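# Six arms put blanket balls into a standing crate

## Task

Move every ball from the blanket into the crate, and make sure the crate is upright at its original spot at the end. Afterwards the grippers must release everything and the arms must be away from the objects, so that the result holds with no robot supporting it. For reference, the arm feet sit on the tabletop (scene frame, metres, heading in degrees counter-clockwise from +x): arm1 x=-0.87 y=+0.65 z=+0.72 facing -90; arm2 x=-0.87 y=-0.65 z=+0.72 facing +90; arm3 x=+0.00 y=+0.65 z=+0.72 facing -90; arm4 x=+0.00 y=-0.65 z=+0.72 facing +90; arm5 x=+0.87 y=+0.65 z=+0.72 facing -90; arm6 x=+0.87 y=-0.65 z=+0.72 facing +90.

## Robot and tools

ROBOTS. There are six identical i2rt Big YAM arms, arm1 to arm6, each with six revolute joints, a two-finger gripper and a wrist camera. Odd arms stand on the +y side facing -y; even arms stand on the -y side facing +y, in pairs at x = -0.87, 0.00 and +0.87. The hand reaches roughly 1.0 m from the joint1 axis. The arms act independently: if one stalls, the rest keep going. Two fixed room cameras, cam_high and cam_low, also watch the scene.

FRAMES. Everything is in one scene frame with its origin on the floor and +z upward; the tabletop is near z = 0.72. The point called hand lies halfway between the fingertips; its z axis runs along the fingers and the fingers close along its y axis. With joints 1 and 6 at 0 and the hand level and pointing forward, the wrist camera rides on top of the hand looking at the fingertips.

execute_actions. Argument actions is a list containing either nothing (just report state and pictures) or exactly one action. The action is an object whose keys are arm names ("arm1" ... "arm6"); each arm gets an object with a single key "joints", itself a map from joint name to an absolute target (not an offset). Joint names and ranges: joint1_rad -2.879 to 2.879 (base yaw, positive counter-clockwise seen from above, 0 points along the foot's facing); joint2_rad 0 to 3.141 (shoulder; 0 = upper arm pointing back and roughly flat, increasing lifts it up then forward); joint3_rad 0 to 3.019 (elbow; 0 = folded, increasing opens); joint4_rad -1.692 to 1.57 (wrist pitch, positive tips fingers up); joint5_rad -1.57 to 1.57 (wrist side swing, positive toward the arm's right); joint6_rad -2.094 to 2.094 (hand roll, positive clockwise viewed from behind the hand); all in radians. gripper_m is the fingertip gap in metres, 0 to 0.093. Tolerances counted as arrived: ±0.045, ±0.14, ±0.09, ±0.055, ±0.03, ±0.035 rad and ±0.003 m respectively. All motions in one action begin at once but finish at different moments, and joints move at differing speeds, so the hand may sweep a wide curve between postures. Any unknown key or out-of-range number rejects the whole call and nothing moves. Optional cameras lists which images to return (names above, or "all"); omitted or null means all, [] means none. The pictures line gives the order of the returned images (672x504 each).

wait: seconds from 0 to 10; commands nothing new and returns the same kind of report. zoom_image: camera name plus region [x0, y0, x1, y1] in pixels from the top-left of that camera's most recent full image, at most 504 by 504. read_manual: section "licences", only legal text. finished_scene: scene number; ends the scene irreversibly and reports success, so call it only once balls rest in the crate, the crate stands in place, grippers are open and arms are withdrawn.

READING RESULTS. joint_status tells how each commanded motion ended. off_target: stopped short and possibly still straining. contact_stop or time_out: the joint abandons the target and holds where it stopped, though after time_out it may keep a target near its position (within 0.375, 0.375, 0.113, 0.225, 0.075, 0.3 rad for joints 1-6) and keep pushing, moving on by itself if freed. not_followed: a safety check refused that arm's joint targets (a line 'joint command not followed', often with a cause: line, appears); the gripper part still runs, and refused targets may be retried on later actions. on_its_own lists joints you did not command; 'held at' shows the target being held, not the actual position. limit_stop_at_motor_heat marks keys interrupted by an overheating stop; resend those targets. MOTOR HOT appears from 85 °C; OVER-TEMPERATURE FAULT at 100 °C means that arm lost power and dropped. If a result reports a stop, later motion calls in the same reply are skipped.

CAUTIONS. Joints or arms left out of an action may still drive toward older targets without being reported; to relieve straining, command a joint to its reported position. Tiny target changes may produce no motion. The arms do not halt on contact and can press very hard, which heats motors; carrying loads also heats them, even while you deliberate, and the sim runs during your thinking with arms holding their last command. A hard press between two arms fails the task; hard impacts may too. The anti-collision check can react late and ignores fingers, gripper housings and wrist cameras. Never push or drop rigid objects outside the work area, avoid tipping or shifting the crate, and avoid drops, slips and slams. Loose objects may occasionally be nudged by outside disturbances, so check images before finishing.

Each tool is called after ">>>" as name(argument=value, ...) on one line, values as JSON.

## Session

>>> execute_actions(actions=[])

Scene clock: 0.00 s.
arm1.joint_positions: joint1_rad=+0.004 joint2_rad=+0.455 joint3_rad=+1.471 joint4_rad=-1.545 joint5_rad=+0.017 joint6_rad=+0.014 gripper_m=+0.094
arm1.joint_status: not commanded
arm1.hand: x=-0.8723 y=+0.5251 z=+1.3142 quat_wxyz=(-0.351, -0.618, -0.609, +0.354) (m; scene frame)
arm2.joint_positions: joint1_rad=-0.003 joint2_rad=+0.439 joint3_rad=+1.451 joint4_rad=-1.547 joint5_rad=-0.015 joint6_rad=-0.014 gripper_m=+0.094
arm2.joint_status: not commanded
arm2.hand: x=-0.8653 y=-0.5327 z=+1.3357 quat_wxyz=(-0.354, +0.610, -0.616, -0.351) (m; scene frame)
arm3.joint_positions: joint1_rad=+0.006 joint2_rad=+0.432 joint3_rad=+1.478 joint4_rad=-1.548 joint5_rad=+0.016 joint6_rad=+0.007 gripper_m=+0.095
arm3.joint_status: not commanded
arm3.hand: x=-0.0017 y=+0.5372 z=+1.3479 quat_wxyz=(-0.358, -0.611, -0.606, +0.363) (m; scene frame)
arm4.joint_positions: joint1_rad=-0.011 joint2_rad=+0.424 joint3_rad=+1.458 joint4_rad=-1.549 joint5_rad=-0.008 joint6_rad=+0.014 gripper_m=+0.094
arm4.joint_status: not commanded
arm4.hand: x=+0.0086 y=-0.5301 z=+1.3397 quat_wxyz=(-0.355, +0.593, -0.632, -0.350) (m; scene frame)
arm5.joint_positions: joint1_rad=+0.017 joint2_rad=+0.426 joint3_rad=+1.454 joint4_rad=-1.542 joint5_rad=-0.014 joint6_rad=-0.008 gripper_m=+0.094
arm5.joint_status: not commanded
arm5.hand: x=+0.8698 y=+0.5332 z=+1.2857 quat_wxyz=(-0.355, -0.613, -0.608, +0.358) (m; scene frame)
arm6.joint_positions: joint1_rad=-0.014 joint2_rad=+0.448 joint3_rad=+1.462 joint4_rad=-1.524 joint5_rad=-0.001 joint6_rad=+0.011 gripper_m=+0.094
arm6.joint_status: not commanded
arm6.hand: x=+0.8812 y=-0.5265 z=+1.3725 quat_wxyz=(-0.357, +0.595, -0.623, -0.361) (m; scene frame)
pictures: arm1_cam_wrist, arm2_cam_wrist, arm3_cam_wrist, arm4_cam_wrist, arm5_cam_wrist, arm6_cam_wrist, cam_high, cam_low
Images, in order (width x height): arm1_cam_wrist 672x504, arm2_cam_wrist 672x504, arm3_cam_wrist 672x504, arm4_cam_wrist 672x504, arm5_cam_wrist 672x504, arm6_cam_wrist 672x504, cam_high 672x504, cam_low 672x504.

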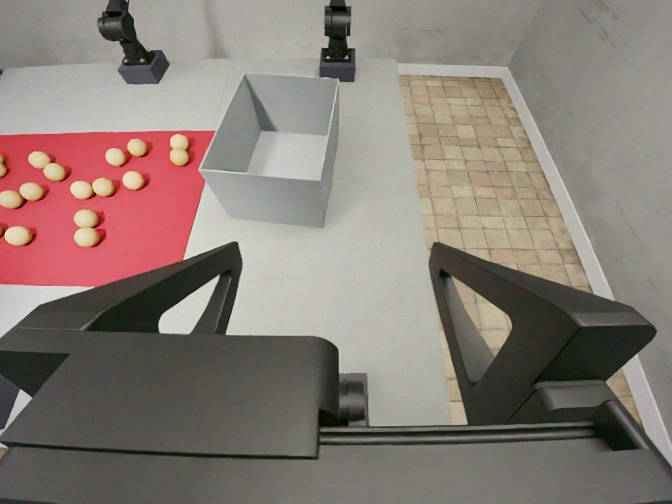

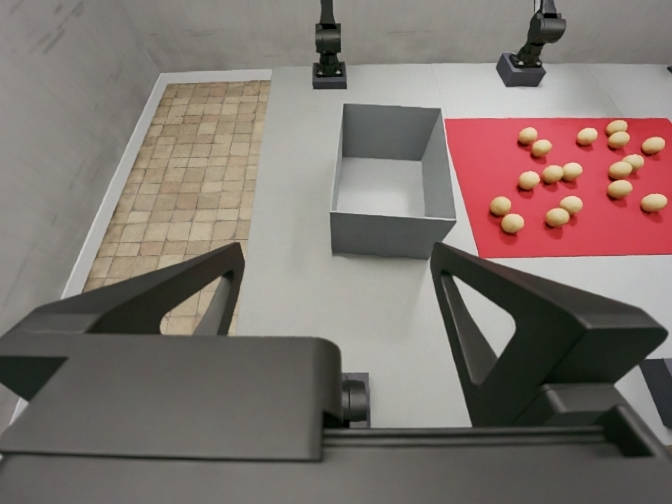

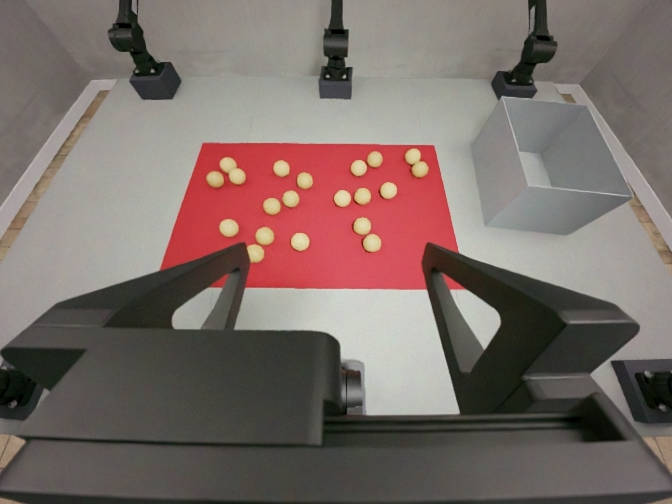

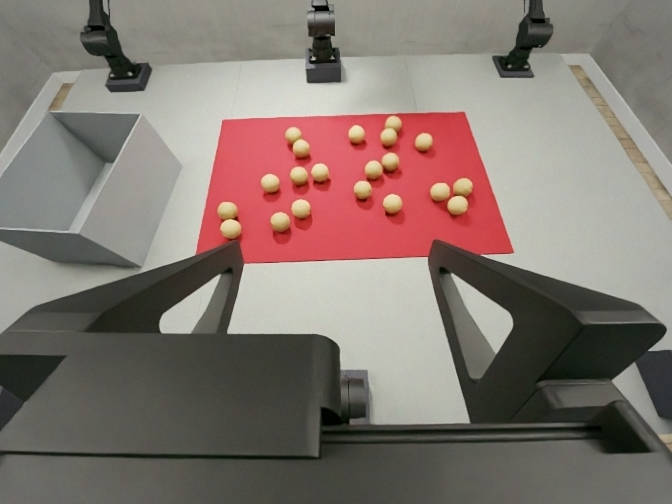

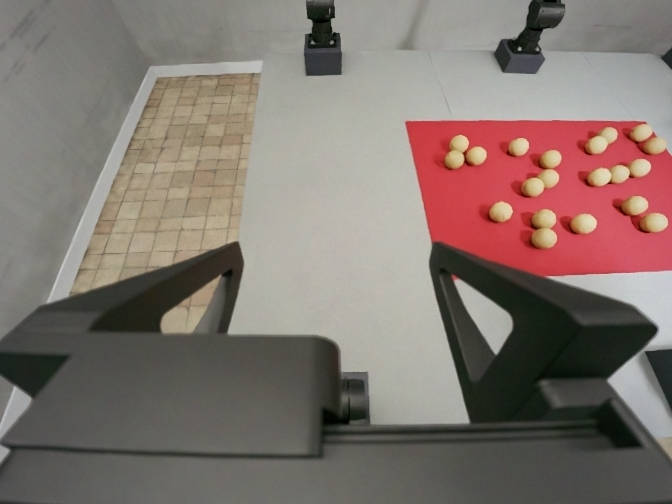

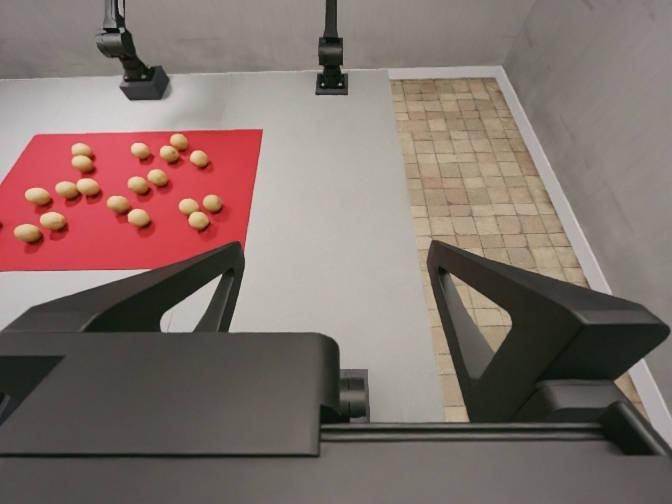

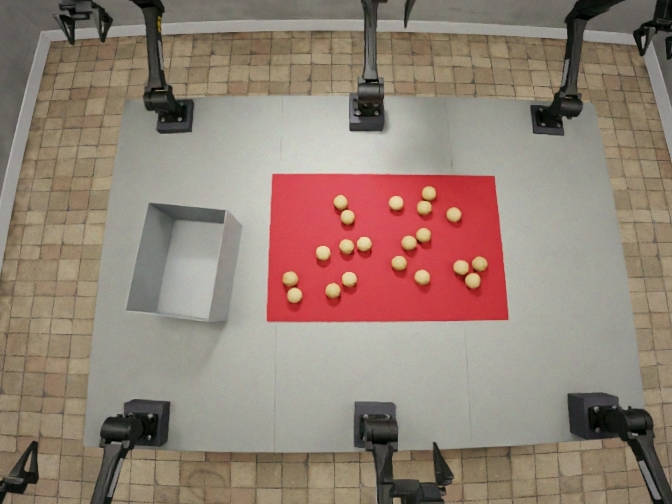

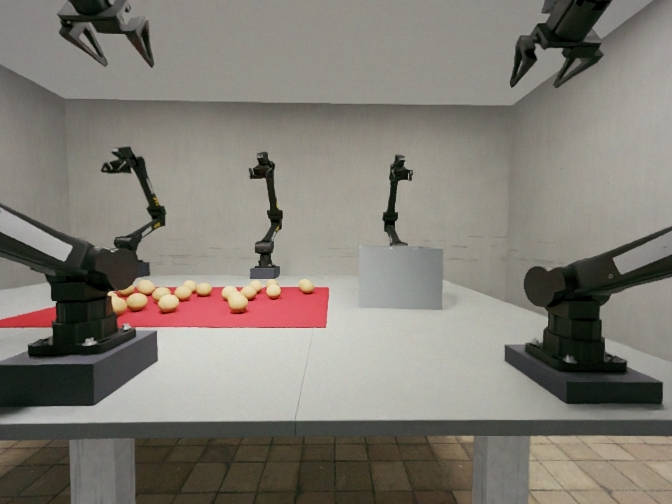

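>>> zoom_image(camera="cam_high", region=[100, 160, 520, 340])

>>> zoom_image(camera="cam_low", region=[80, 220, 480, 340])

Region (100, 160, 520, 340) of cam_high's 672x504 image, scaled by 1.200, with more detail than that image has; it fills the top 216 rows of this view, and the rest is white.

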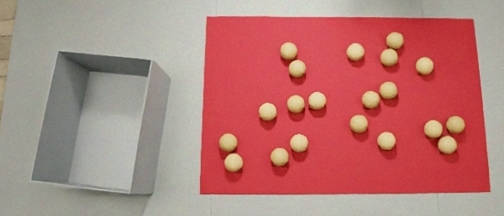

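Region (80, 220, 480, 340) of cam_low's 672x504 image, scaled by 1.260, with more detail than that image has; it fills the top 151 rows of this view, and the rest is white.

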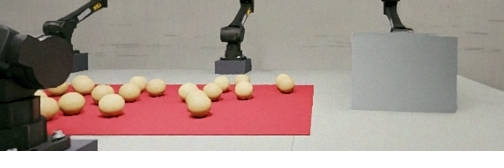

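>>> execute_actions(actions=[{"arm3":{"joints":{"joint1_rad":0.56,"joint2_rad":1.642,"joint3_rad":1.217,"joint4_rad":-1.145}},"arm4":{"joints":{"joint1_rad":-0.357,"joint2_rad":1.944,"joint3_rad":1.646,"joint4_rad":-1.272}}}], cameras=["arm3_cam_wrist","arm4_cam_wrist","cam_high","cam_low"])

Scene clock: 9.27 s.
arm1.joint_positions: joint1_rad=+0.004 joint2_rad=+0.455 joint3_rad=+1.471 joint4_rad=-1.545 joint5_rad=+0.017 joint6_rad=+0.014 gripper_m=+0.094
arm1.joint_status: not commanded
arm1.hand: x=-0.8723 y=+0.5251 z=+1.3142 quat_wxyz=(-0.351, -0.618, -0.609, +0.354) (m; scene frame)
arm2.joint_positions: joint1_rad=-0.003 joint2_rad=+0.439 joint3_rad=+1.451 joint4_rad=-1.547 joint5_rad=-0.015 joint6_rad=-0.014 gripper_m=+0.094
arm2.joint_status: not commanded
arm2.hand: x=-0.8653 y=-0.5327 z=+1.3357 quat_wxyz=(-0.354, +0.610, -0.616, -0.351) (m; scene frame)
arm3.joint_positions: joint1_rad=+0.559 joint2_rad=+1.643 joint3_rad=+1.219 joint4_rad=-1.160 joint5_rad=+0.017 joint6_rad=+0.007 gripper_m=+0.095
arm3.joint_status: all done
arm3.hand: x=+0.2426 y=+0.2573 z=+0.8850 quat_wxyz=(+0.011, -0.487, -0.873, +0.005) (m; scene frame)
arm4.joint_positions: joint1_rad=-0.347 joint2_rad=+1.921 joint3_rad=+1.635 joint4_rad=-1.279 joint5_rad=-0.008 joint6_rad=+0.014 gripper_m=+0.094
arm4.joint_status: all done
arm4.hand: x=+0.2206 y=-0.1085 z=+0.8878 quat_wxyz=(+0.005, +0.552, -0.834, -0.002) (m; scene frame)
arm5.joint_positions: joint1_rad=+0.017 joint2_rad=+0.426 joint3_rad=+1.454 joint4_rad=-1.542 joint5_rad=-0.014 joint6_rad=-0.008 gripper_m=+0.094
arm5.joint_status: not commanded
arm5.hand: x=+0.8698 y=+0.5332 z=+1.2857 quat_wxyz=(-0.355, -0.613, -0.608, +0.358) (m; scene frame)
arm6.joint_positions: joint1_rad=-0.014 joint2_rad=+0.448 joint3_rad=+1.462 joint4_rad=-1.524 joint5_rad=-0.001 joint6_rad=+0.011 gripper_m=+0.094
arm6.joint_status: not commanded
arm6.hand: x=+0.8812 y=-0.5265 z=+1.3725 quat_wxyz=(-0.357, +0.595, -0.623, -0.361) (m; scene frame)
pictures: arm3_cam_wrist, arm4_cam_wrist, cam_high, cam_low
Images, in order (width x height): arm3_cam_wrist 672x504, arm4_cam_wrist 672x504, cam_high 672x504, cam_low 672x504.

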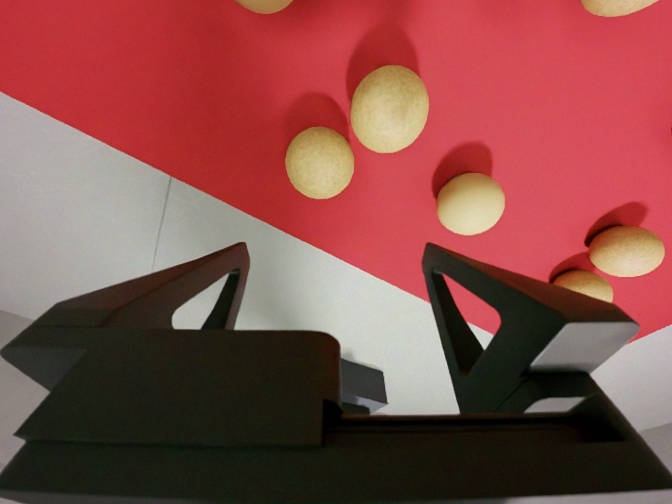

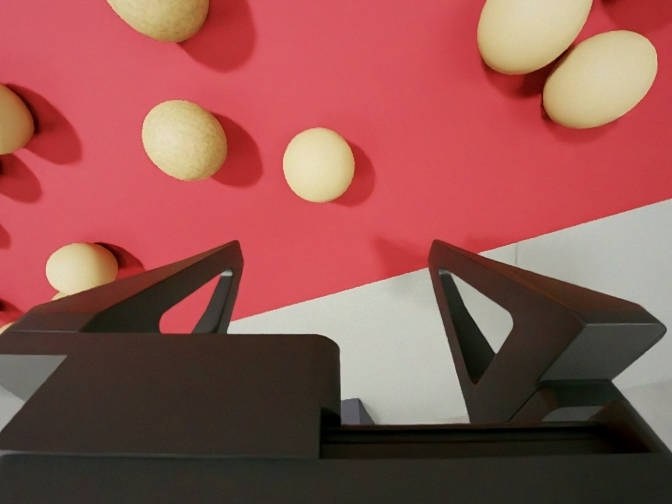

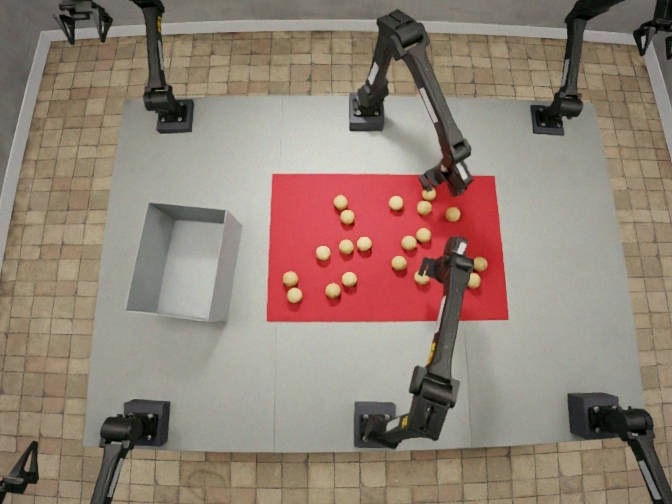

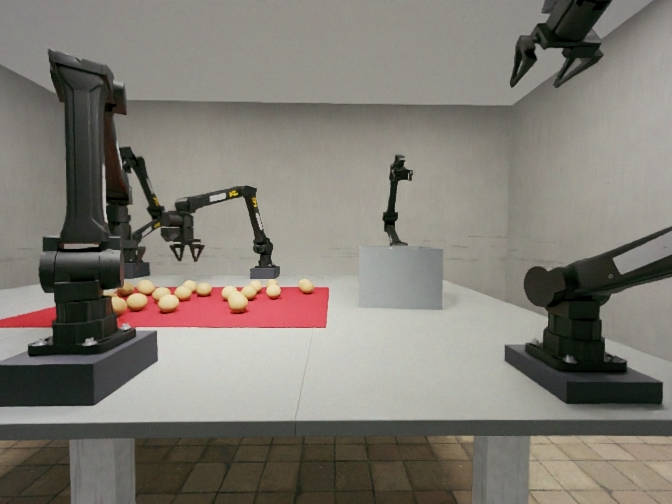

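>>> execute_actions(actions=[{"arm3":{"joints":{"joint1_rad":0.59,"joint2_rad":1.82,"joint3_rad":1.073,"joint4_rad":-0.824}},"arm4":{"joints":{"joint1_rad":-0.33,"joint2_rad":2.09,"joint3_rad":1.538,"joint4_rad":-1.023}}}], cameras=["arm3_cam_wrist","arm4_cam_wrist","cam_low"])

Scene clock: 13.50 s.
arm1.joint_positions: joint1_rad=+0.004 joint2_rad=+0.455 joint3_rad=+1.471 joint4_rad=-1.545 joint5_rad=+0.017 joint6_rad=+0.014 gripper_m=+0.094
arm1.joint_status: not commanded
arm1.hand: x=-0.8723 y=+0.5251 z=+1.3142 quat_wxyz=(-0.351, -0.618, -0.609, +0.354) (m; scene frame)
arm2.joint_positions: joint1_rad=-0.003 joint2_rad=+0.439 joint3_rad=+1.451 joint4_rad=-1.547 joint5_rad=-0.015 joint6_rad=-0.014 gripper_m=+0.094
arm2.joint_status: not commanded
arm2.hand: x=-0.8653 y=-0.5327 z=+1.3357 quat_wxyz=(-0.354, +0.610, -0.616, -0.351) (m; scene frame)
arm3.joint_positions: joint1_rad=+0.583 joint2_rad=+1.821 joint3_rad=+1.064 joint4_rad=-0.843 joint5_rad=+0.017 joint6_rad=+0.007 gripper_m=+0.095
arm3.joint_status: all done
arm3.hand: x=+0.2466 y=+0.2711 z=+0.7574 quat_wxyz=(+0.017, -0.477, -0.879, +0.002) (m; scene frame)
arm4.joint_positions: joint1_rad=-0.343 joint2_rad=+2.095 joint3_rad=+1.527 joint4_rad=-1.040 joint5_rad=-0.008 joint6_rad=+0.014 gripper_m=+0.094
arm4.joint_status: all done
arm4.hand: x=+0.2173 y=-0.1095 z=+0.7517 quat_wxyz=(+0.023, +0.553, -0.833, +0.010) (m; scene frame)
arm5.joint_positions: joint1_rad=+0.017 joint2_rad=+0.426 joint3_rad=+1.454 joint4_rad=-1.542 joint5_rad=-0.014 joint6_rad=-0.008 gripper_m=+0.094
arm5.joint_status: not commanded
arm5.hand: x=+0.8698 y=+0.5332 z=+1.2857 quat_wxyz=(-0.355, -0.613, -0.608, +0.358) (m; scene frame)
arm6.joint_positions: joint1_rad=-0.014 joint2_rad=+0.448 joint3_rad=+1.462 joint4_rad=-1.524 joint5_rad=-0.001 joint6_rad=+0.011 gripper_m=+0.094
arm6.joint_status: not commanded
arm6.hand: x=+0.8812 y=-0.5265 z=+1.3725 quat_wxyz=(-0.357, +0.595, -0.623, -0.361) (m; scene frame)
pictures: arm3_cam_wrist, arm4_cam_wrist, cam_low
Images, in order (width x height): arm3_cam_wrist 672x504, arm4_cam_wrist 672x504, cam_low 672x504.

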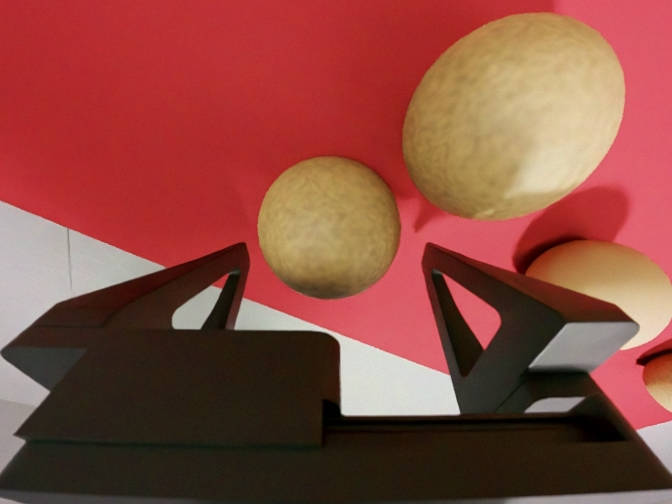

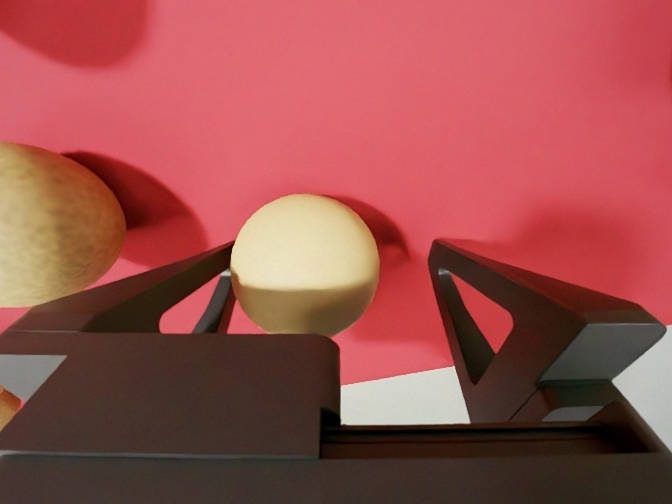

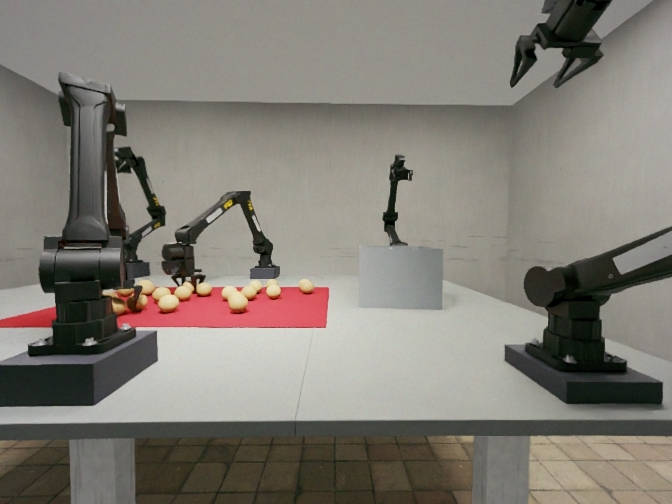

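>>> execute_actions(actions=[{"arm3":{"joints":{"gripper_m":0.04}},"arm4":{"joints":{"gripper_m":0.04}}}], cameras=["arm3_cam_wrist","arm4_cam_wrist"])

Scene clock: 14.37 s.
arm1.joint_positions: joint1_rad=+0.004 joint2_rad=+0.455 joint3_rad=+1.471 joint4_rad=-1.545 joint5_rad=+0.017 joint6_rad=+0.014 gripper_m=+0.094
arm1.joint_status: not commanded
arm1.hand: x=-0.8723 y=+0.5251 z=+1.3142 quat_wxyz=(-0.351, -0.618, -0.609, +0.354) (m; scene frame)
arm2.joint_positions: joint1_rad=-0.003 joint2_rad=+0.439 joint3_rad=+1.451 joint4_rad=-1.547 joint5_rad=-0.015 joint6_rad=-0.014 gripper_m=+0.094
arm2.joint_status: not commanded
arm2.hand: x=-0.8653 y=-0.5327 z=+1.3357 quat_wxyz=(-0.354, +0.610, -0.616, -0.351) (m; scene frame)
arm3.joint_positions: joint1_rad=+0.583 joint2_rad=+1.821 joint3_rad=+1.064 joint4_rad=-0.843 joint5_rad=+0.017 joint6_rad=+0.007 gripper_m=+0.048
arm3.joint_status: gripper_m off_target (ended at +0.048, target +0.040)
arm3.hand: x=+0.2466 y=+0.2711 z=+0.7574 quat_wxyz=(+0.017, -0.477, -0.879, +0.001) (m; scene frame)
arm4.joint_positions: joint1_rad=-0.342 joint2_rad=+2.095 joint3_rad=+1.527 joint4_rad=-1.040 joint5_rad=-0.008 joint6_rad=+0.014 gripper_m=+0.056
arm4.joint_status: gripper_m off_target (ended at +0.056, target +0.040)
arm4.hand: x=+0.2171 y=-0.1094 z=+0.7517 quat_wxyz=(+0.023, +0.553, -0.832, +0.010) (m; scene frame)
arm5.joint_positions: joint1_rad=+0.017 joint2_rad=+0.426 joint3_rad=+1.454 joint4_rad=-1.542 joint5_rad=-0.014 joint6_rad=-0.008 gripper_m=+0.094
arm5.joint_status: not commanded
arm5.hand: x=+0.8698 y=+0.5332 z=+1.2857 quat_wxyz=(-0.355, -0.613, -0.608, +0.358) (m; scene frame)
arm6.joint_positions: joint1_rad=-0.014 joint2_rad=+0.448 joint3_rad=+1.462 joint4_rad=-1.524 joint5_rad=-0.001 joint6_rad=+0.011 gripper_m=+0.094
arm6.joint_status: not commanded
arm6.hand: x=+0.8812 y=-0.5265 z=+1.3725 quat_wxyz=(-0.357, +0.595, -0.623, -0.361) (m; scene frame)
pictures: arm3_cam_wrist, arm4_cam_wrist
Images, in order (width x height): arm3_cam_wrist 672x504, arm4_cam_wrist 672x504.

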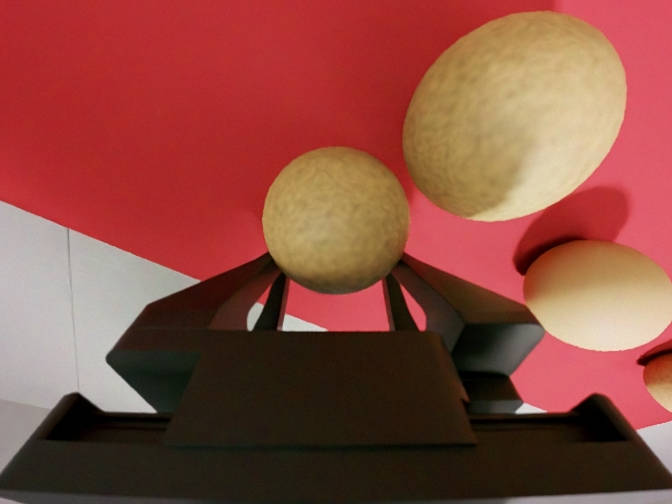

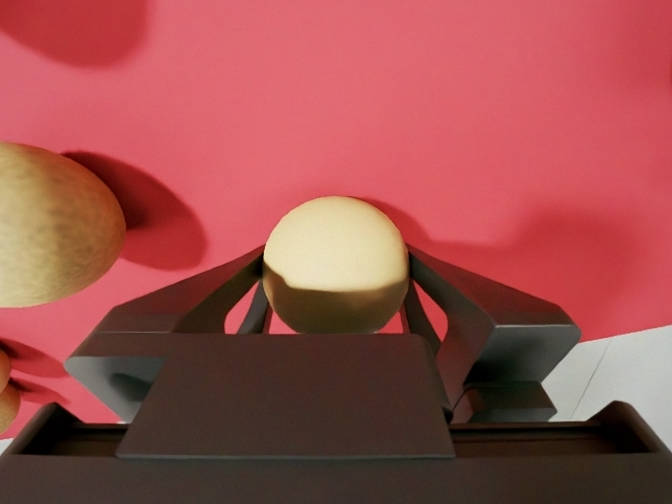

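>>> execute_actions(actions=[{"arm3":{"joints":{"joint2_rad":1.55,"joint3_rad":1.3,"joint4_rad":-1.3}},"arm4":{"joints":{"joint2_rad":1.75,"joint3_rad":1.9,"joint4_rad":-1.5}}}], cameras=["arm3_cam_wrist","arm4_cam_wrist"])

>>> execute_actions(actions=[{"arm4":{"joints":{"joint1_rad":0.937}}}], cameras=["cam_high","arm4_cam_wrist","cam_low"])

Scene clock: 18.20 s.
arm1.joint_positions: joint1_rad=+0.004 joint2_rad=+0.455 joint3_rad=+1.471 joint4_rad=-1.545 joint5_rad=+0.017 joint6_rad=+0.014 gripper_m=+0.094
arm1.joint_status: not commanded
arm1.hand: x=-0.8723 y=+0.5251 z=+1.3142 quat_wxyz=(-0.351, -0.618, -0.609, +0.354) (m; scene frame)
arm2.joint_positions: joint1_rad=-0.003 joint2_rad=+0.439 joint3_rad=+1.451 joint4_rad=-1.547 joint5_rad=-0.015 joint6_rad=-0.014 gripper_m=+0.094
arm2.joint_status: not commanded
arm2.hand: x=-0.8653 y=-0.5327 z=+1.3357 quat_wxyz=(-0.354, +0.610, -0.616, -0.351) (m; scene frame)
arm3.joint_positions: joint1_rad=+0.583 joint2_rad=+1.549 joint3_rad=+1.291 joint4_rad=-1.282 joint5_rad=+0.017 joint6_rad=+0.007 gripper_m=+0.048
arm3.joint_status: all done
arm3.hand: x=+0.2504 y=+0.2660 z=+0.9523 quat_wxyz=(-0.009, -0.477, -0.879, +0.015) (m; scene frame)
arm4.joint_positions: joint1_rad=-0.342 joint2_rad=+1.739 joint3_rad=+1.899 joint4_rad=-1.482 joint5_rad=-0.008 joint6_rad=+0.014 gripper_m=+0.056
arm4.joint_status: all done
arm4.hand: x=+0.2218 y=-0.0994 z=+1.0934 quat_wxyz=(-0.095, +0.550, -0.827, -0.071) (m; scene frame)
arm5.joint_positions: joint1_rad=+0.017 joint2_rad=+0.426 joint3_rad=+1.454 joint4_rad=-1.542 joint5_rad=-0.014 joint6_rad=-0.008 gripper_m=+0.094
arm5.joint_status: not commanded
arm5.hand: x=+0.8698 y=+0.5332 z=+1.2857 quat_wxyz=(-0.355, -0.613, -0.608, +0.358) (m; scene frame)
arm6.joint_positions: joint1_rad=-0.014 joint2_rad=+0.448 joint3_rad=+1.462 joint4_rad=-1.524 joint5_rad=-0.001 joint6_rad=+0.011 gripper_m=+0.094
arm6.joint_status: not commanded
arm6.hand: x=+0.8812 y=-0.5265 z=+1.3725 quat_wxyz=(-0.357, +0.595, -0.623, -0.361) (m; scene frame)
pictures: arm3_cam_wrist, arm4_cam_wrist
Images, in order (width x height): arm3_cam_wrist 672x504, arm4_cam_wrist 672x504.

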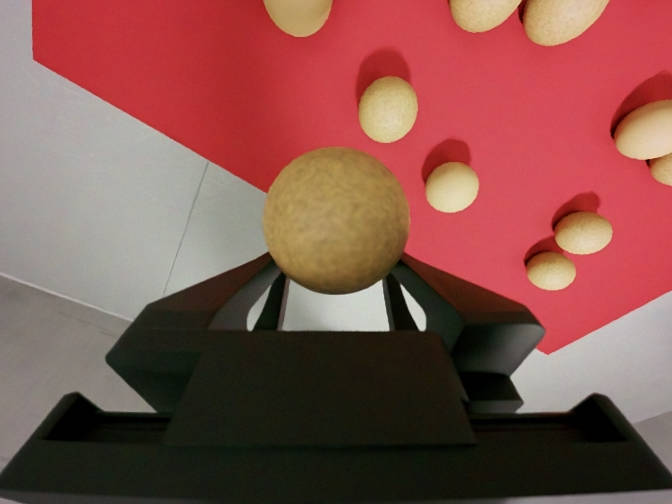

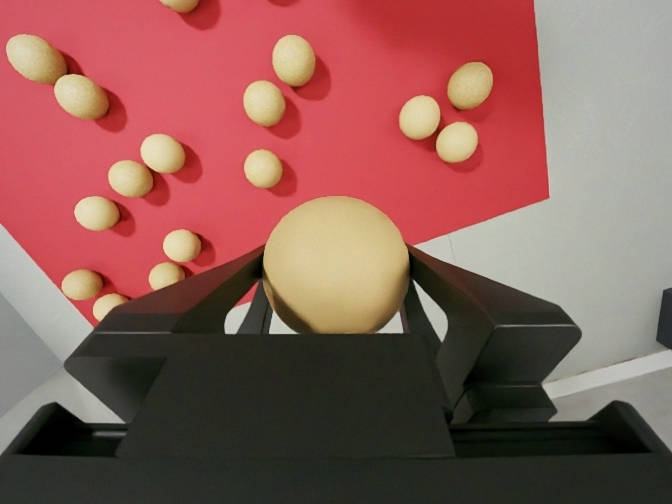

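Scene clock: 19.87 s.
arm1.joint_positions: joint1_rad=+0.004 joint2_rad=+0.455 joint3_rad=+1.471 joint4_rad=-1.545 joint5_rad=+0.017 joint6_rad=+0.014 gripper_m=+0.094
arm1.joint_status: not commanded
arm1.hand: x=-0.8723 y=+0.5251 z=+1.3142 quat_wxyz=(-0.351, -0.618, -0.609, +0.354) (m; scene frame)
arm2.joint_positions: joint1_rad=-0.003 joint2_rad=+0.439 joint3_rad=+1.451 joint4_rad=-1.547 joint5_rad=-0.015 joint6_rad=-0.014 gripper_m=+0.094
arm2.joint_status: not commanded
arm2.hand: x=-0.8653 y=-0.5327 z=+1.3357 quat_wxyz=(-0.354, +0.610, -0.616, -0.351) (m; scene frame)
arm3.joint_positions: joint1_rad=+0.583 joint2_rad=+1.549 joint3_rad=+1.291 joint4_rad=-1.282 joint5_rad=+0.017 joint6_rad=+0.007 gripper_m=+0.048
arm3.joint_status: not commanded
arm3.hand: x=+0.2504 y=+0.2660 z=+0.9523 quat_wxyz=(-0.009, -0.477, -0.879, +0.015) (m; scene frame)
arm4.joint_positions: joint1_rad=+0.943 joint2_rad=+1.739 joint3_rad=+1.899 joint4_rad=-1.482 joint5_rad=-0.009 joint6_rad=+0.014 gripper_m=+0.056
arm4.joint_status: all done
arm4.hand: x=-0.4613 y=-0.2817 z=+1.0998 quat_wxyz=(-0.030, +0.935, -0.332, -0.120) (m; scene frame)
arm5.joint_positions: joint1_rad=+0.017 joint2_rad=+0.426 joint3_rad=+1.454 joint4_rad=-1.542 joint5_rad=-0.014 joint6_rad=-0.008 gripper_m=+0.094
arm5.joint_status: not commanded
arm5.hand: x=+0.8698 y=+0.5332 z=+1.2857 quat_wxyz=(-0.355, -0.613, -0.608, +0.358) (m; scene frame)
arm6.joint_positions: joint1_rad=-0.014 joint2_rad=+0.448 joint3_rad=+1.462 joint4_rad=-1.524 joint5_rad=-0.001 joint6_rad=+0.011 gripper_m=+0.094
arm6.joint_status: not commanded
arm6.hand: x=+0.8812 y=-0.5265 z=+1.3725 quat_wxyz=(-0.357, +0.595, -0.623, -0.361) (m; scene frame)
pictures: arm4_cam_wrist, cam_high, cam_low
Images, in order (width x height): arm4_cam_wrist 672x504, cam_high 672x504, cam_low 672x504.

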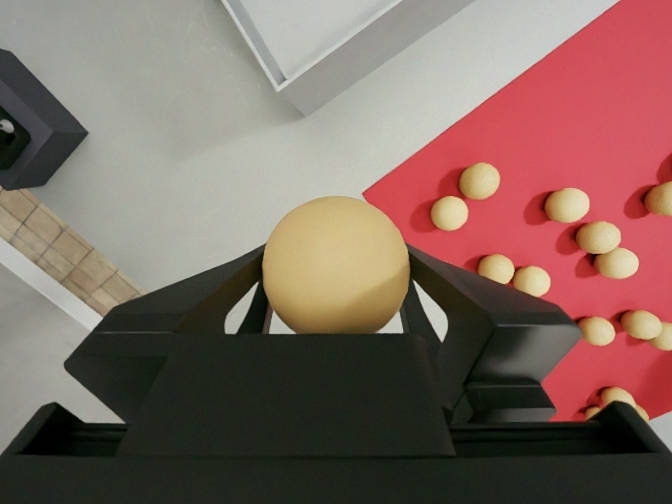

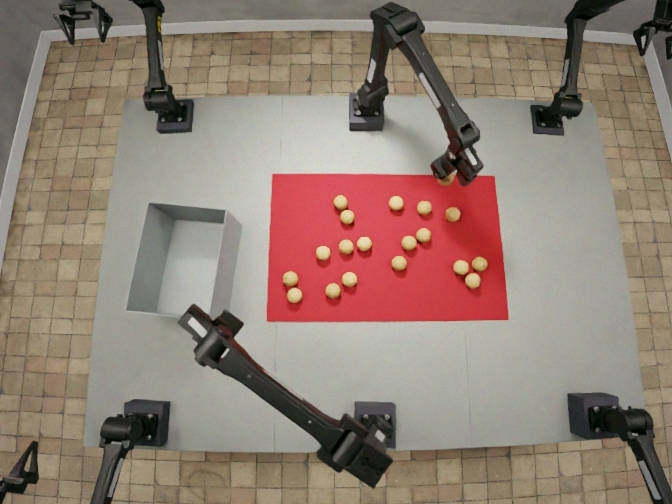

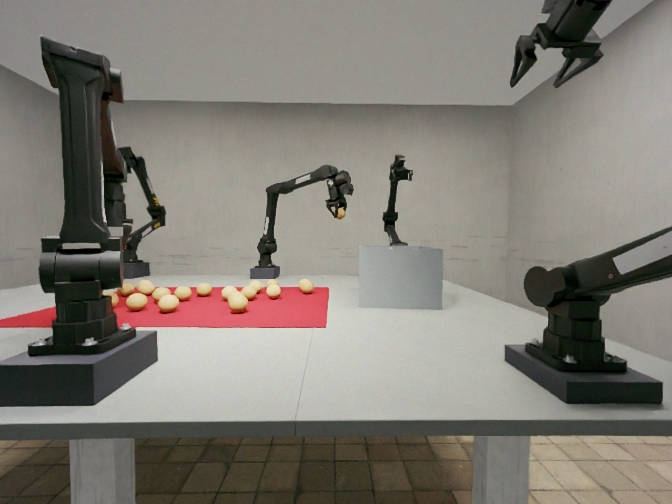

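>>> execute_actions(actions=[{"arm4":{"joints":{"joint1_rad":0.86,"joint2_rad":2.37,"joint3_rad":2.628,"joint4_rad":-1.19}}}], cameras=["cam_high","arm4_cam_wrist","cam_low"])

Scene clock: 22.20 s.
arm1.joint_positions: joint1_rad=+0.004 joint2_rad=+0.455 joint3_rad=+1.471 joint4_rad=-1.545 joint5_rad=+0.017 joint6_rad=+0.014 gripper_m=+0.094
arm1.joint_status: not commanded
arm1.hand: x=-0.8723 y=+0.5251 z=+1.3142 quat_wxyz=(-0.351, -0.618, -0.609, +0.354) (m; scene frame)
arm2.joint_positions: joint1_rad=-0.003 joint2_rad=+0.439 joint3_rad=+1.451 joint4_rad=-1.547 joint5_rad=-0.015 joint6_rad=-0.014 gripper_m=+0.094
arm2.joint_status: not commanded
arm2.hand: x=-0.8653 y=-0.5327 z=+1.3357 quat_wxyz=(-0.354, +0.610, -0.616, -0.351) (m; scene frame)
arm3.joint_positions: joint1_rad=+0.583 joint2_rad=+1.549 joint3_rad=+1.291 joint4_rad=-1.282 joint5_rad=+0.017 joint6_rad=+0.007 gripper_m=+0.048
arm3.joint_status: not commanded
arm3.hand: x=+0.2504 y=+0.2660 z=+0.9523 quat_wxyz=(-0.009, -0.477, -0.879, +0.015) (m; scene frame)
arm4.joint_positions: joint1_rad=+0.854 joint2_rad=+2.374 joint3_rad=+2.581 joint4_rad=-1.211 joint5_rad=-0.009 joint6_rad=+0.014 gripper_m=+0.056
arm4.joint_status: all done
arm4.hand: x=-0.6146 y=-0.0657 z=+0.9986 quat_wxyz=(-0.092, +0.890, -0.362, -0.263) (m; scene frame)
arm5.joint_positions: joint1_rad=+0.017 joint2_rad=+0.426 joint3_rad=+1.454 joint4_rad=-1.542 joint5_rad=-0.014 joint6_rad=-0.008 gripper_m=+0.094
arm5.joint_status: not commanded
arm5.hand: x=+0.8698 y=+0.5332 z=+1.2857 quat_wxyz=(-0.355, -0.613, -0.608, +0.358) (m; scene frame)
arm6.joint_positions: joint1_rad=-0.014 joint2_rad=+0.448 joint3_rad=+1.462 joint4_rad=-1.524 joint5_rad=-0.001 joint6_rad=+0.011 gripper_m=+0.094
arm6.joint_status: not commanded
arm6.hand: x=+0.8812 y=-0.5265 z=+1.3725 quat_wxyz=(-0.357, +0.595, -0.623, -0.361) (m; scene frame)
pictures: arm4_cam_wrist, cam_high, cam_low
Images, in order (width x height): arm4_cam_wrist 672x504, cam_high 672x504, cam_low 672x504.

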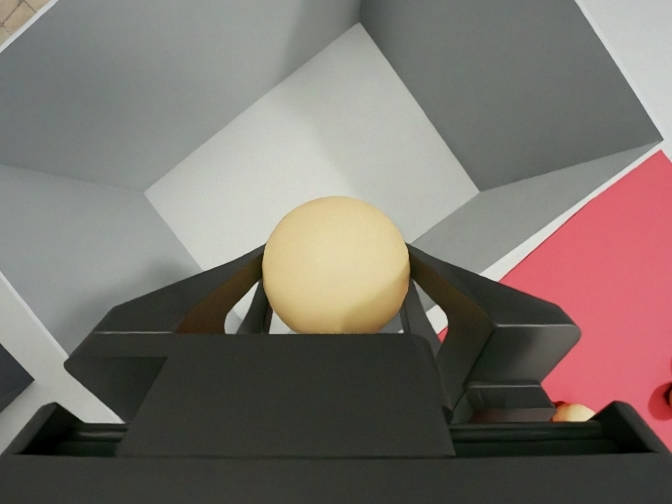

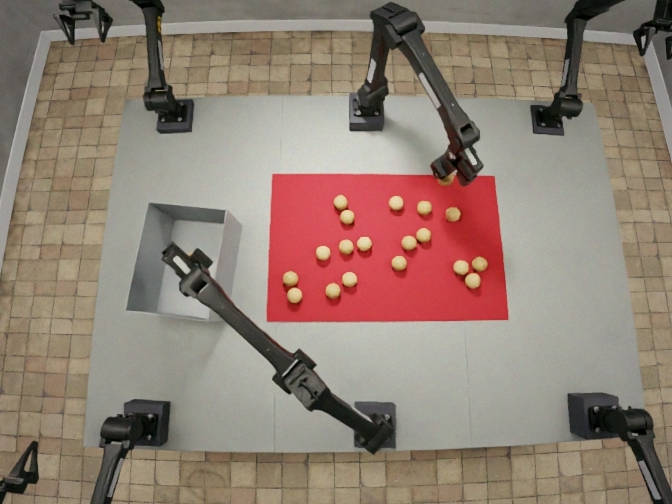

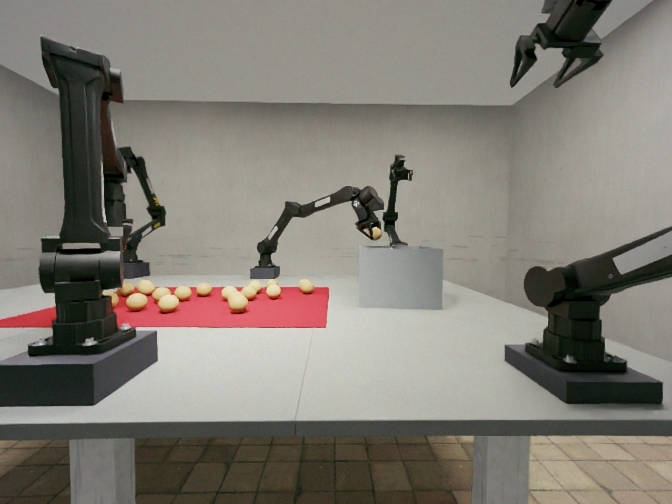

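>>> execute_actions(actions=[{"arm4":{"joints":{"joint1_rad":0.93,"joint2_rad":2.47,"joint3_rad":2.45,"joint4_rad":-1.178}}}], cameras=["cam_high","arm4_cam_wrist","cam_low"])

Scene clock: 27.10 s.
arm1.joint_positions: joint1_rad=+0.004 joint2_rad=+0.455 joint3_rad=+1.471 joint4_rad=-1.545 joint5_rad=+0.017 joint6_rad=+0.014 gripper_m=+0.094
arm1.joint_status: not commanded
arm1.hand: x=-0.8723 y=+0.5251 z=+1.3142 quat_wxyz=(-0.351, -0.618, -0.609, +0.354) (m; scene frame)
arm2.joint_positions: joint1_rad=-0.003 joint2_rad=+0.439 joint3_rad=+1.451 joint4_rad=-1.547 joint5_rad=-0.015 joint6_rad=-0.014 gripper_m=+0.094
arm2.joint_status: not commanded
arm2.hand: x=-0.8653 y=-0.5327 z=+1.3357 quat_wxyz=(-0.354, +0.610, -0.616, -0.351) (m; scene frame)
arm3.joint_positions: joint1_rad=+0.583 joint2_rad=+1.549 joint3_rad=+1.291 joint4_rad=-1.282 joint5_rad=+0.017 joint6_rad=+0.007 gripper_m=+0.048
arm3.joint_status: not commanded
arm3.hand: x=+0.2504 y=+0.2660 z=+0.9523 quat_wxyz=(-0.009, -0.477, -0.879, +0.015) (m; scene frame)
arm4.joint_positions: joint1_rad=+0.941 joint2_rad=+2.463 joint3_rad=+2.442 joint4_rad=-1.195 joint5_rad=-0.009 joint6_rad=+0.014 gripper_m=+0.056
arm4.joint_status: all done
arm4.hand: x=-0.6473 y=-0.1359 z=+0.8610 quat_wxyz=(-0.047, +0.927, -0.331, -0.170) (m; scene frame)
arm5.joint_positions: joint1_rad=+0.017 joint2_rad=+0.426 joint3_rad=+1.454 joint4_rad=-1.542 joint5_rad=-0.014 joint6_rad=-0.008 gripper_m=+0.094
arm5.joint_status: not commanded
arm5.hand: x=+0.8698 y=+0.5332 z=+1.2857 quat_wxyz=(-0.355, -0.613, -0.608, +0.358) (m; scene frame)
arm6.joint_positions: joint1_rad=-0.014 joint2_rad=+0.448 joint3_rad=+1.462 joint4_rad=-1.524 joint5_rad=-0.001 joint6_rad=+0.011 gripper_m=+0.094
arm6.joint_status: not commanded
arm6.hand: x=+0.8812 y=-0.5265 z=+1.3725 quat_wxyz=(-0.357, +0.595, -0.623, -0.361) (m; scene frame)
pictures: arm4_cam_wrist, cam_high, cam_low
Images, in order (width x height): arm4_cam_wrist 672x504, cam_high 672x504, cam_low 672x504.

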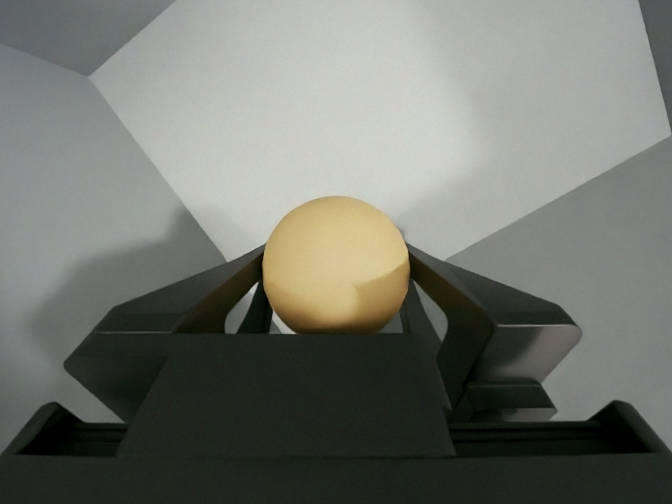

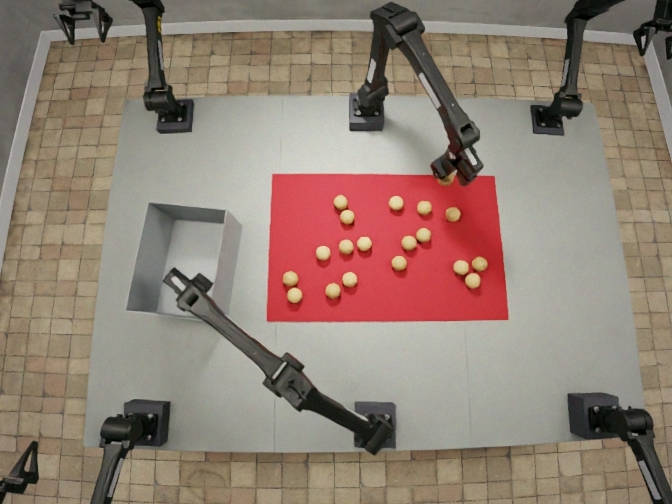

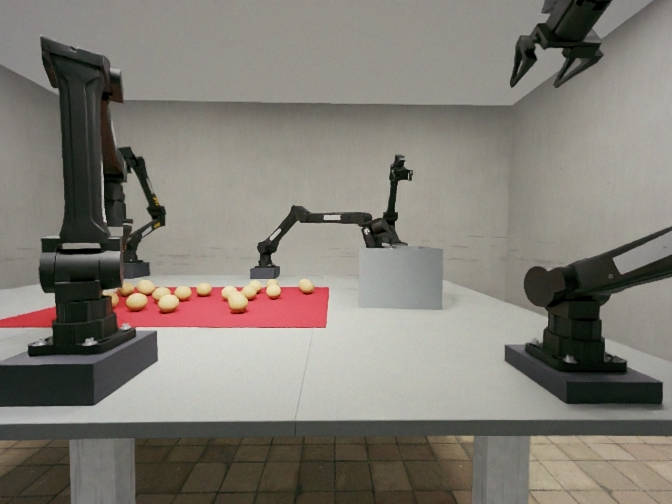

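>>> execute_actions(actions=[{"arm4":{"joints":{"gripper_m":0.08}},"arm3":{"joints":{"joint2_rad":1.75,"joint3_rad":1.9,"joint4_rad":-1.5}}}], cameras=["cam_high","arm4_cam_wrist"])

Scene clock: 29.27 s.
arm1.joint_positions: joint1_rad=+0.004 joint2_rad=+0.455 joint3_rad=+1.471 joint4_rad=-1.545 joint5_rad=+0.017 joint6_rad=+0.014 gripper_m=+0.094
arm1.joint_status: not commanded
arm1.hand: x=-0.8723 y=+0.5251 z=+1.3142 quat_wxyz=(-0.351, -0.618, -0.609, +0.354) (m; scene frame)
arm2.joint_positions: joint1_rad=-0.003 joint2_rad=+0.439 joint3_rad=+1.451 joint4_rad=-1.547 joint5_rad=-0.015 joint6_rad=-0.014 gripper_m=+0.094
arm2.joint_status: not commanded
arm2.hand: x=-0.8653 y=-0.5327 z=+1.3357 quat_wxyz=(-0.354, +0.610, -0.616, -0.351) (m; scene frame)
arm3.joint_positions: joint1_rad=+0.583 joint2_rad=+1.733 joint3_rad=+1.867 joint4_rad=-1.481 joint5_rad=+0.017 joint6_rad=+0.007 gripper_m=+0.048
arm3.joint_status: all done
arm3.hand: x=+0.3192 y=+0.1623 z=+1.0894 quat_wxyz=(-0.094, -0.474, -0.873, +0.060) (m; scene frame)
arm4.joint_positions: joint1_rad=+0.941 joint2_rad=+2.463 joint3_rad=+2.442 joint4_rad=-1.195 joint5_rad=-0.009 joint6_rad=+0.014 gripper_m=+0.080
arm4.joint_status: all done
arm4.hand: x=-0.6473 y=-0.1359 z=+0.8610 quat_wxyz=(-0.047, +0.927, -0.331, -0.170) (m; scene frame)
arm5.joint_positions: joint1_rad=+0.017 joint2_rad=+0.426 joint3_rad=+1.454 joint4_rad=-1.542 joint5_rad=-0.014 joint6_rad=-0.008 gripper_m=+0.094
arm5.joint_status: not commanded
arm5.hand: x=+0.8698 y=+0.5332 z=+1.2857 quat_wxyz=(-0.355, -0.613, -0.608, +0.358) (m; scene frame)
arm6.joint_positions: joint1_rad=-0.014 joint2_rad=+0.448 joint3_rad=+1.462 joint4_rad=-1.524 joint5_rad=-0.001 joint6_rad=+0.011 gripper_m=+0.094
arm6.joint_status: not commanded
arm6.hand: x=+0.8812 y=-0.5265 z=+1.3725 quat_wxyz=(-0.357, +0.595, -0.623, -0.361) (m; scene frame)
pictures: arm4_cam_wrist, cam_high
Images, in order (width x height): arm4_cam_wrist 672x504, cam_high 672x504.

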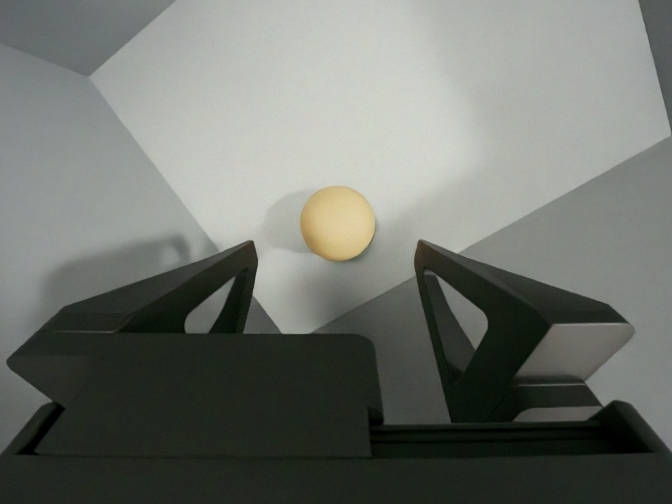

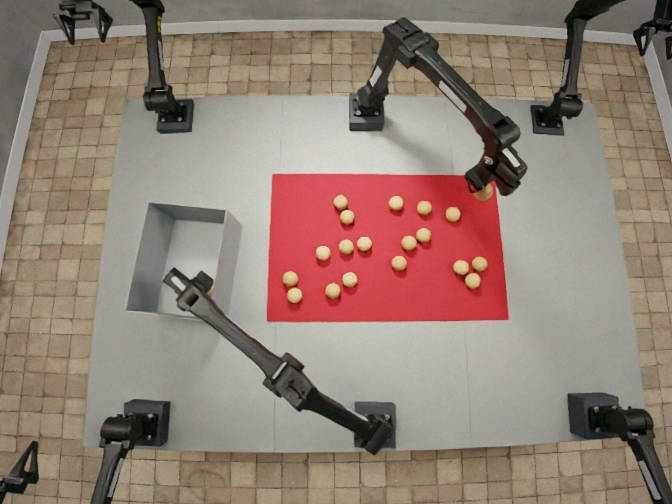

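>>> execute_actions(actions=[{"arm4":{"joints":{"joint2_rad":2.22,"joint3_rad":2.48,"joint4_rad":-1.2}},"arm3":{"joints":{"joint1_rad":-0.82,"joint2_rad":1.45,"joint3_rad":1.5,"joint4_rad":-1.55}}}], cameras=["cam_high"])

Scene clock: 34.67 s.
arm1.joint_positions: joint1_rad=+0.004 joint2_rad=+0.455 joint3_rad=+1.471 joint4_rad=-1.545 joint5_rad=+0.017 joint6_rad=+0.014 gripper_m=+0.094
arm1.joint_status: not commanded
arm1.hand: x=-0.8723 y=+0.5251 z=+1.3142 quat_wxyz=(-0.351, -0.618, -0.609, +0.354) (m; scene frame)
arm2.joint_positions: joint1_rad=-0.003 joint2_rad=+0.439 joint3_rad=+1.451 joint4_rad=-1.547 joint5_rad=-0.015 joint6_rad=-0.014 gripper_m=+0.094
arm2.joint_status: not commanded
arm2.hand: x=-0.8653 y=-0.5327 z=+1.3357 quat_wxyz=(-0.354, +0.610, -0.616, -0.351) (m; scene frame)
arm3.joint_positions: joint1_rad=-0.822 joint2_rad=+1.456 joint3_rad=+1.506 joint4_rad=-1.530 joint5_rad=+0.017 joint6_rad=+0.007 gripper_m=+0.048
arm3.joint_status: all done
arm3.hand: x=-0.3307 y=+0.3461 z=+1.0740 quat_wxyz=(-0.009, -0.931, -0.362, +0.046) (m; scene frame)
arm4.joint_positions: joint1_rad=+0.941 joint2_rad=+2.182 joint3_rad=+2.466 joint4_rad=-1.195 joint5_rad=-0.009 joint6_rad=+0.014 gripper_m=+0.080
arm4.joint_status: all done
arm4.hand: x=-0.6347 y=-0.1422 z=+1.0988 quat_wxyz=(-0.095, +0.891, -0.318, -0.309) (m; scene frame)
arm5.joint_positions: joint1_rad=+0.017 joint2_rad=+0.426 joint3_rad=+1.454 joint4_rad=-1.542 joint5_rad=-0.014 joint6_rad=-0.008 gripper_m=+0.094
arm5.joint_status: not commanded
arm5.hand: x=+0.8698 y=+0.5332 z=+1.2857 quat_wxyz=(-0.355, -0.613, -0.608, +0.358) (m; scene frame)
arm6.joint_positions: joint1_rad=-0.014 joint2_rad=+0.448 joint3_rad=+1.462 joint4_rad=-1.524 joint5_rad=-0.001 joint6_rad=+0.011 gripper_m=+0.094
arm6.joint_status: not commanded
arm6.hand: x=+0.8812 y=-0.5265 z=+1.3725 quat_wxyz=(-0.357, +0.595, -0.623, -0.361) (m; scene frame)
pictures: cam_high
Images, in order (width x height): cam_high 672x504.

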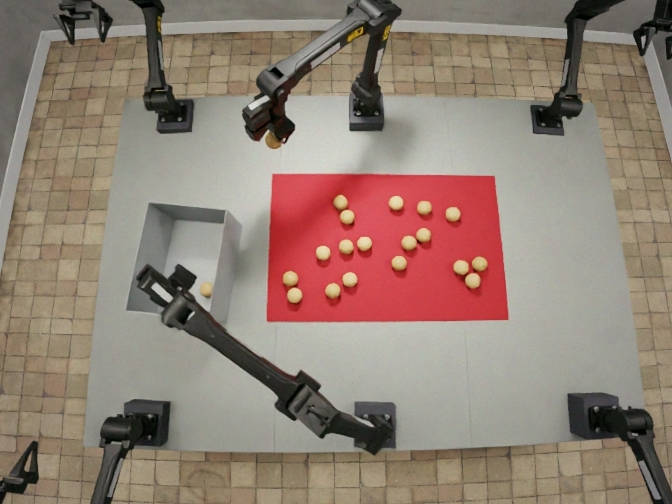

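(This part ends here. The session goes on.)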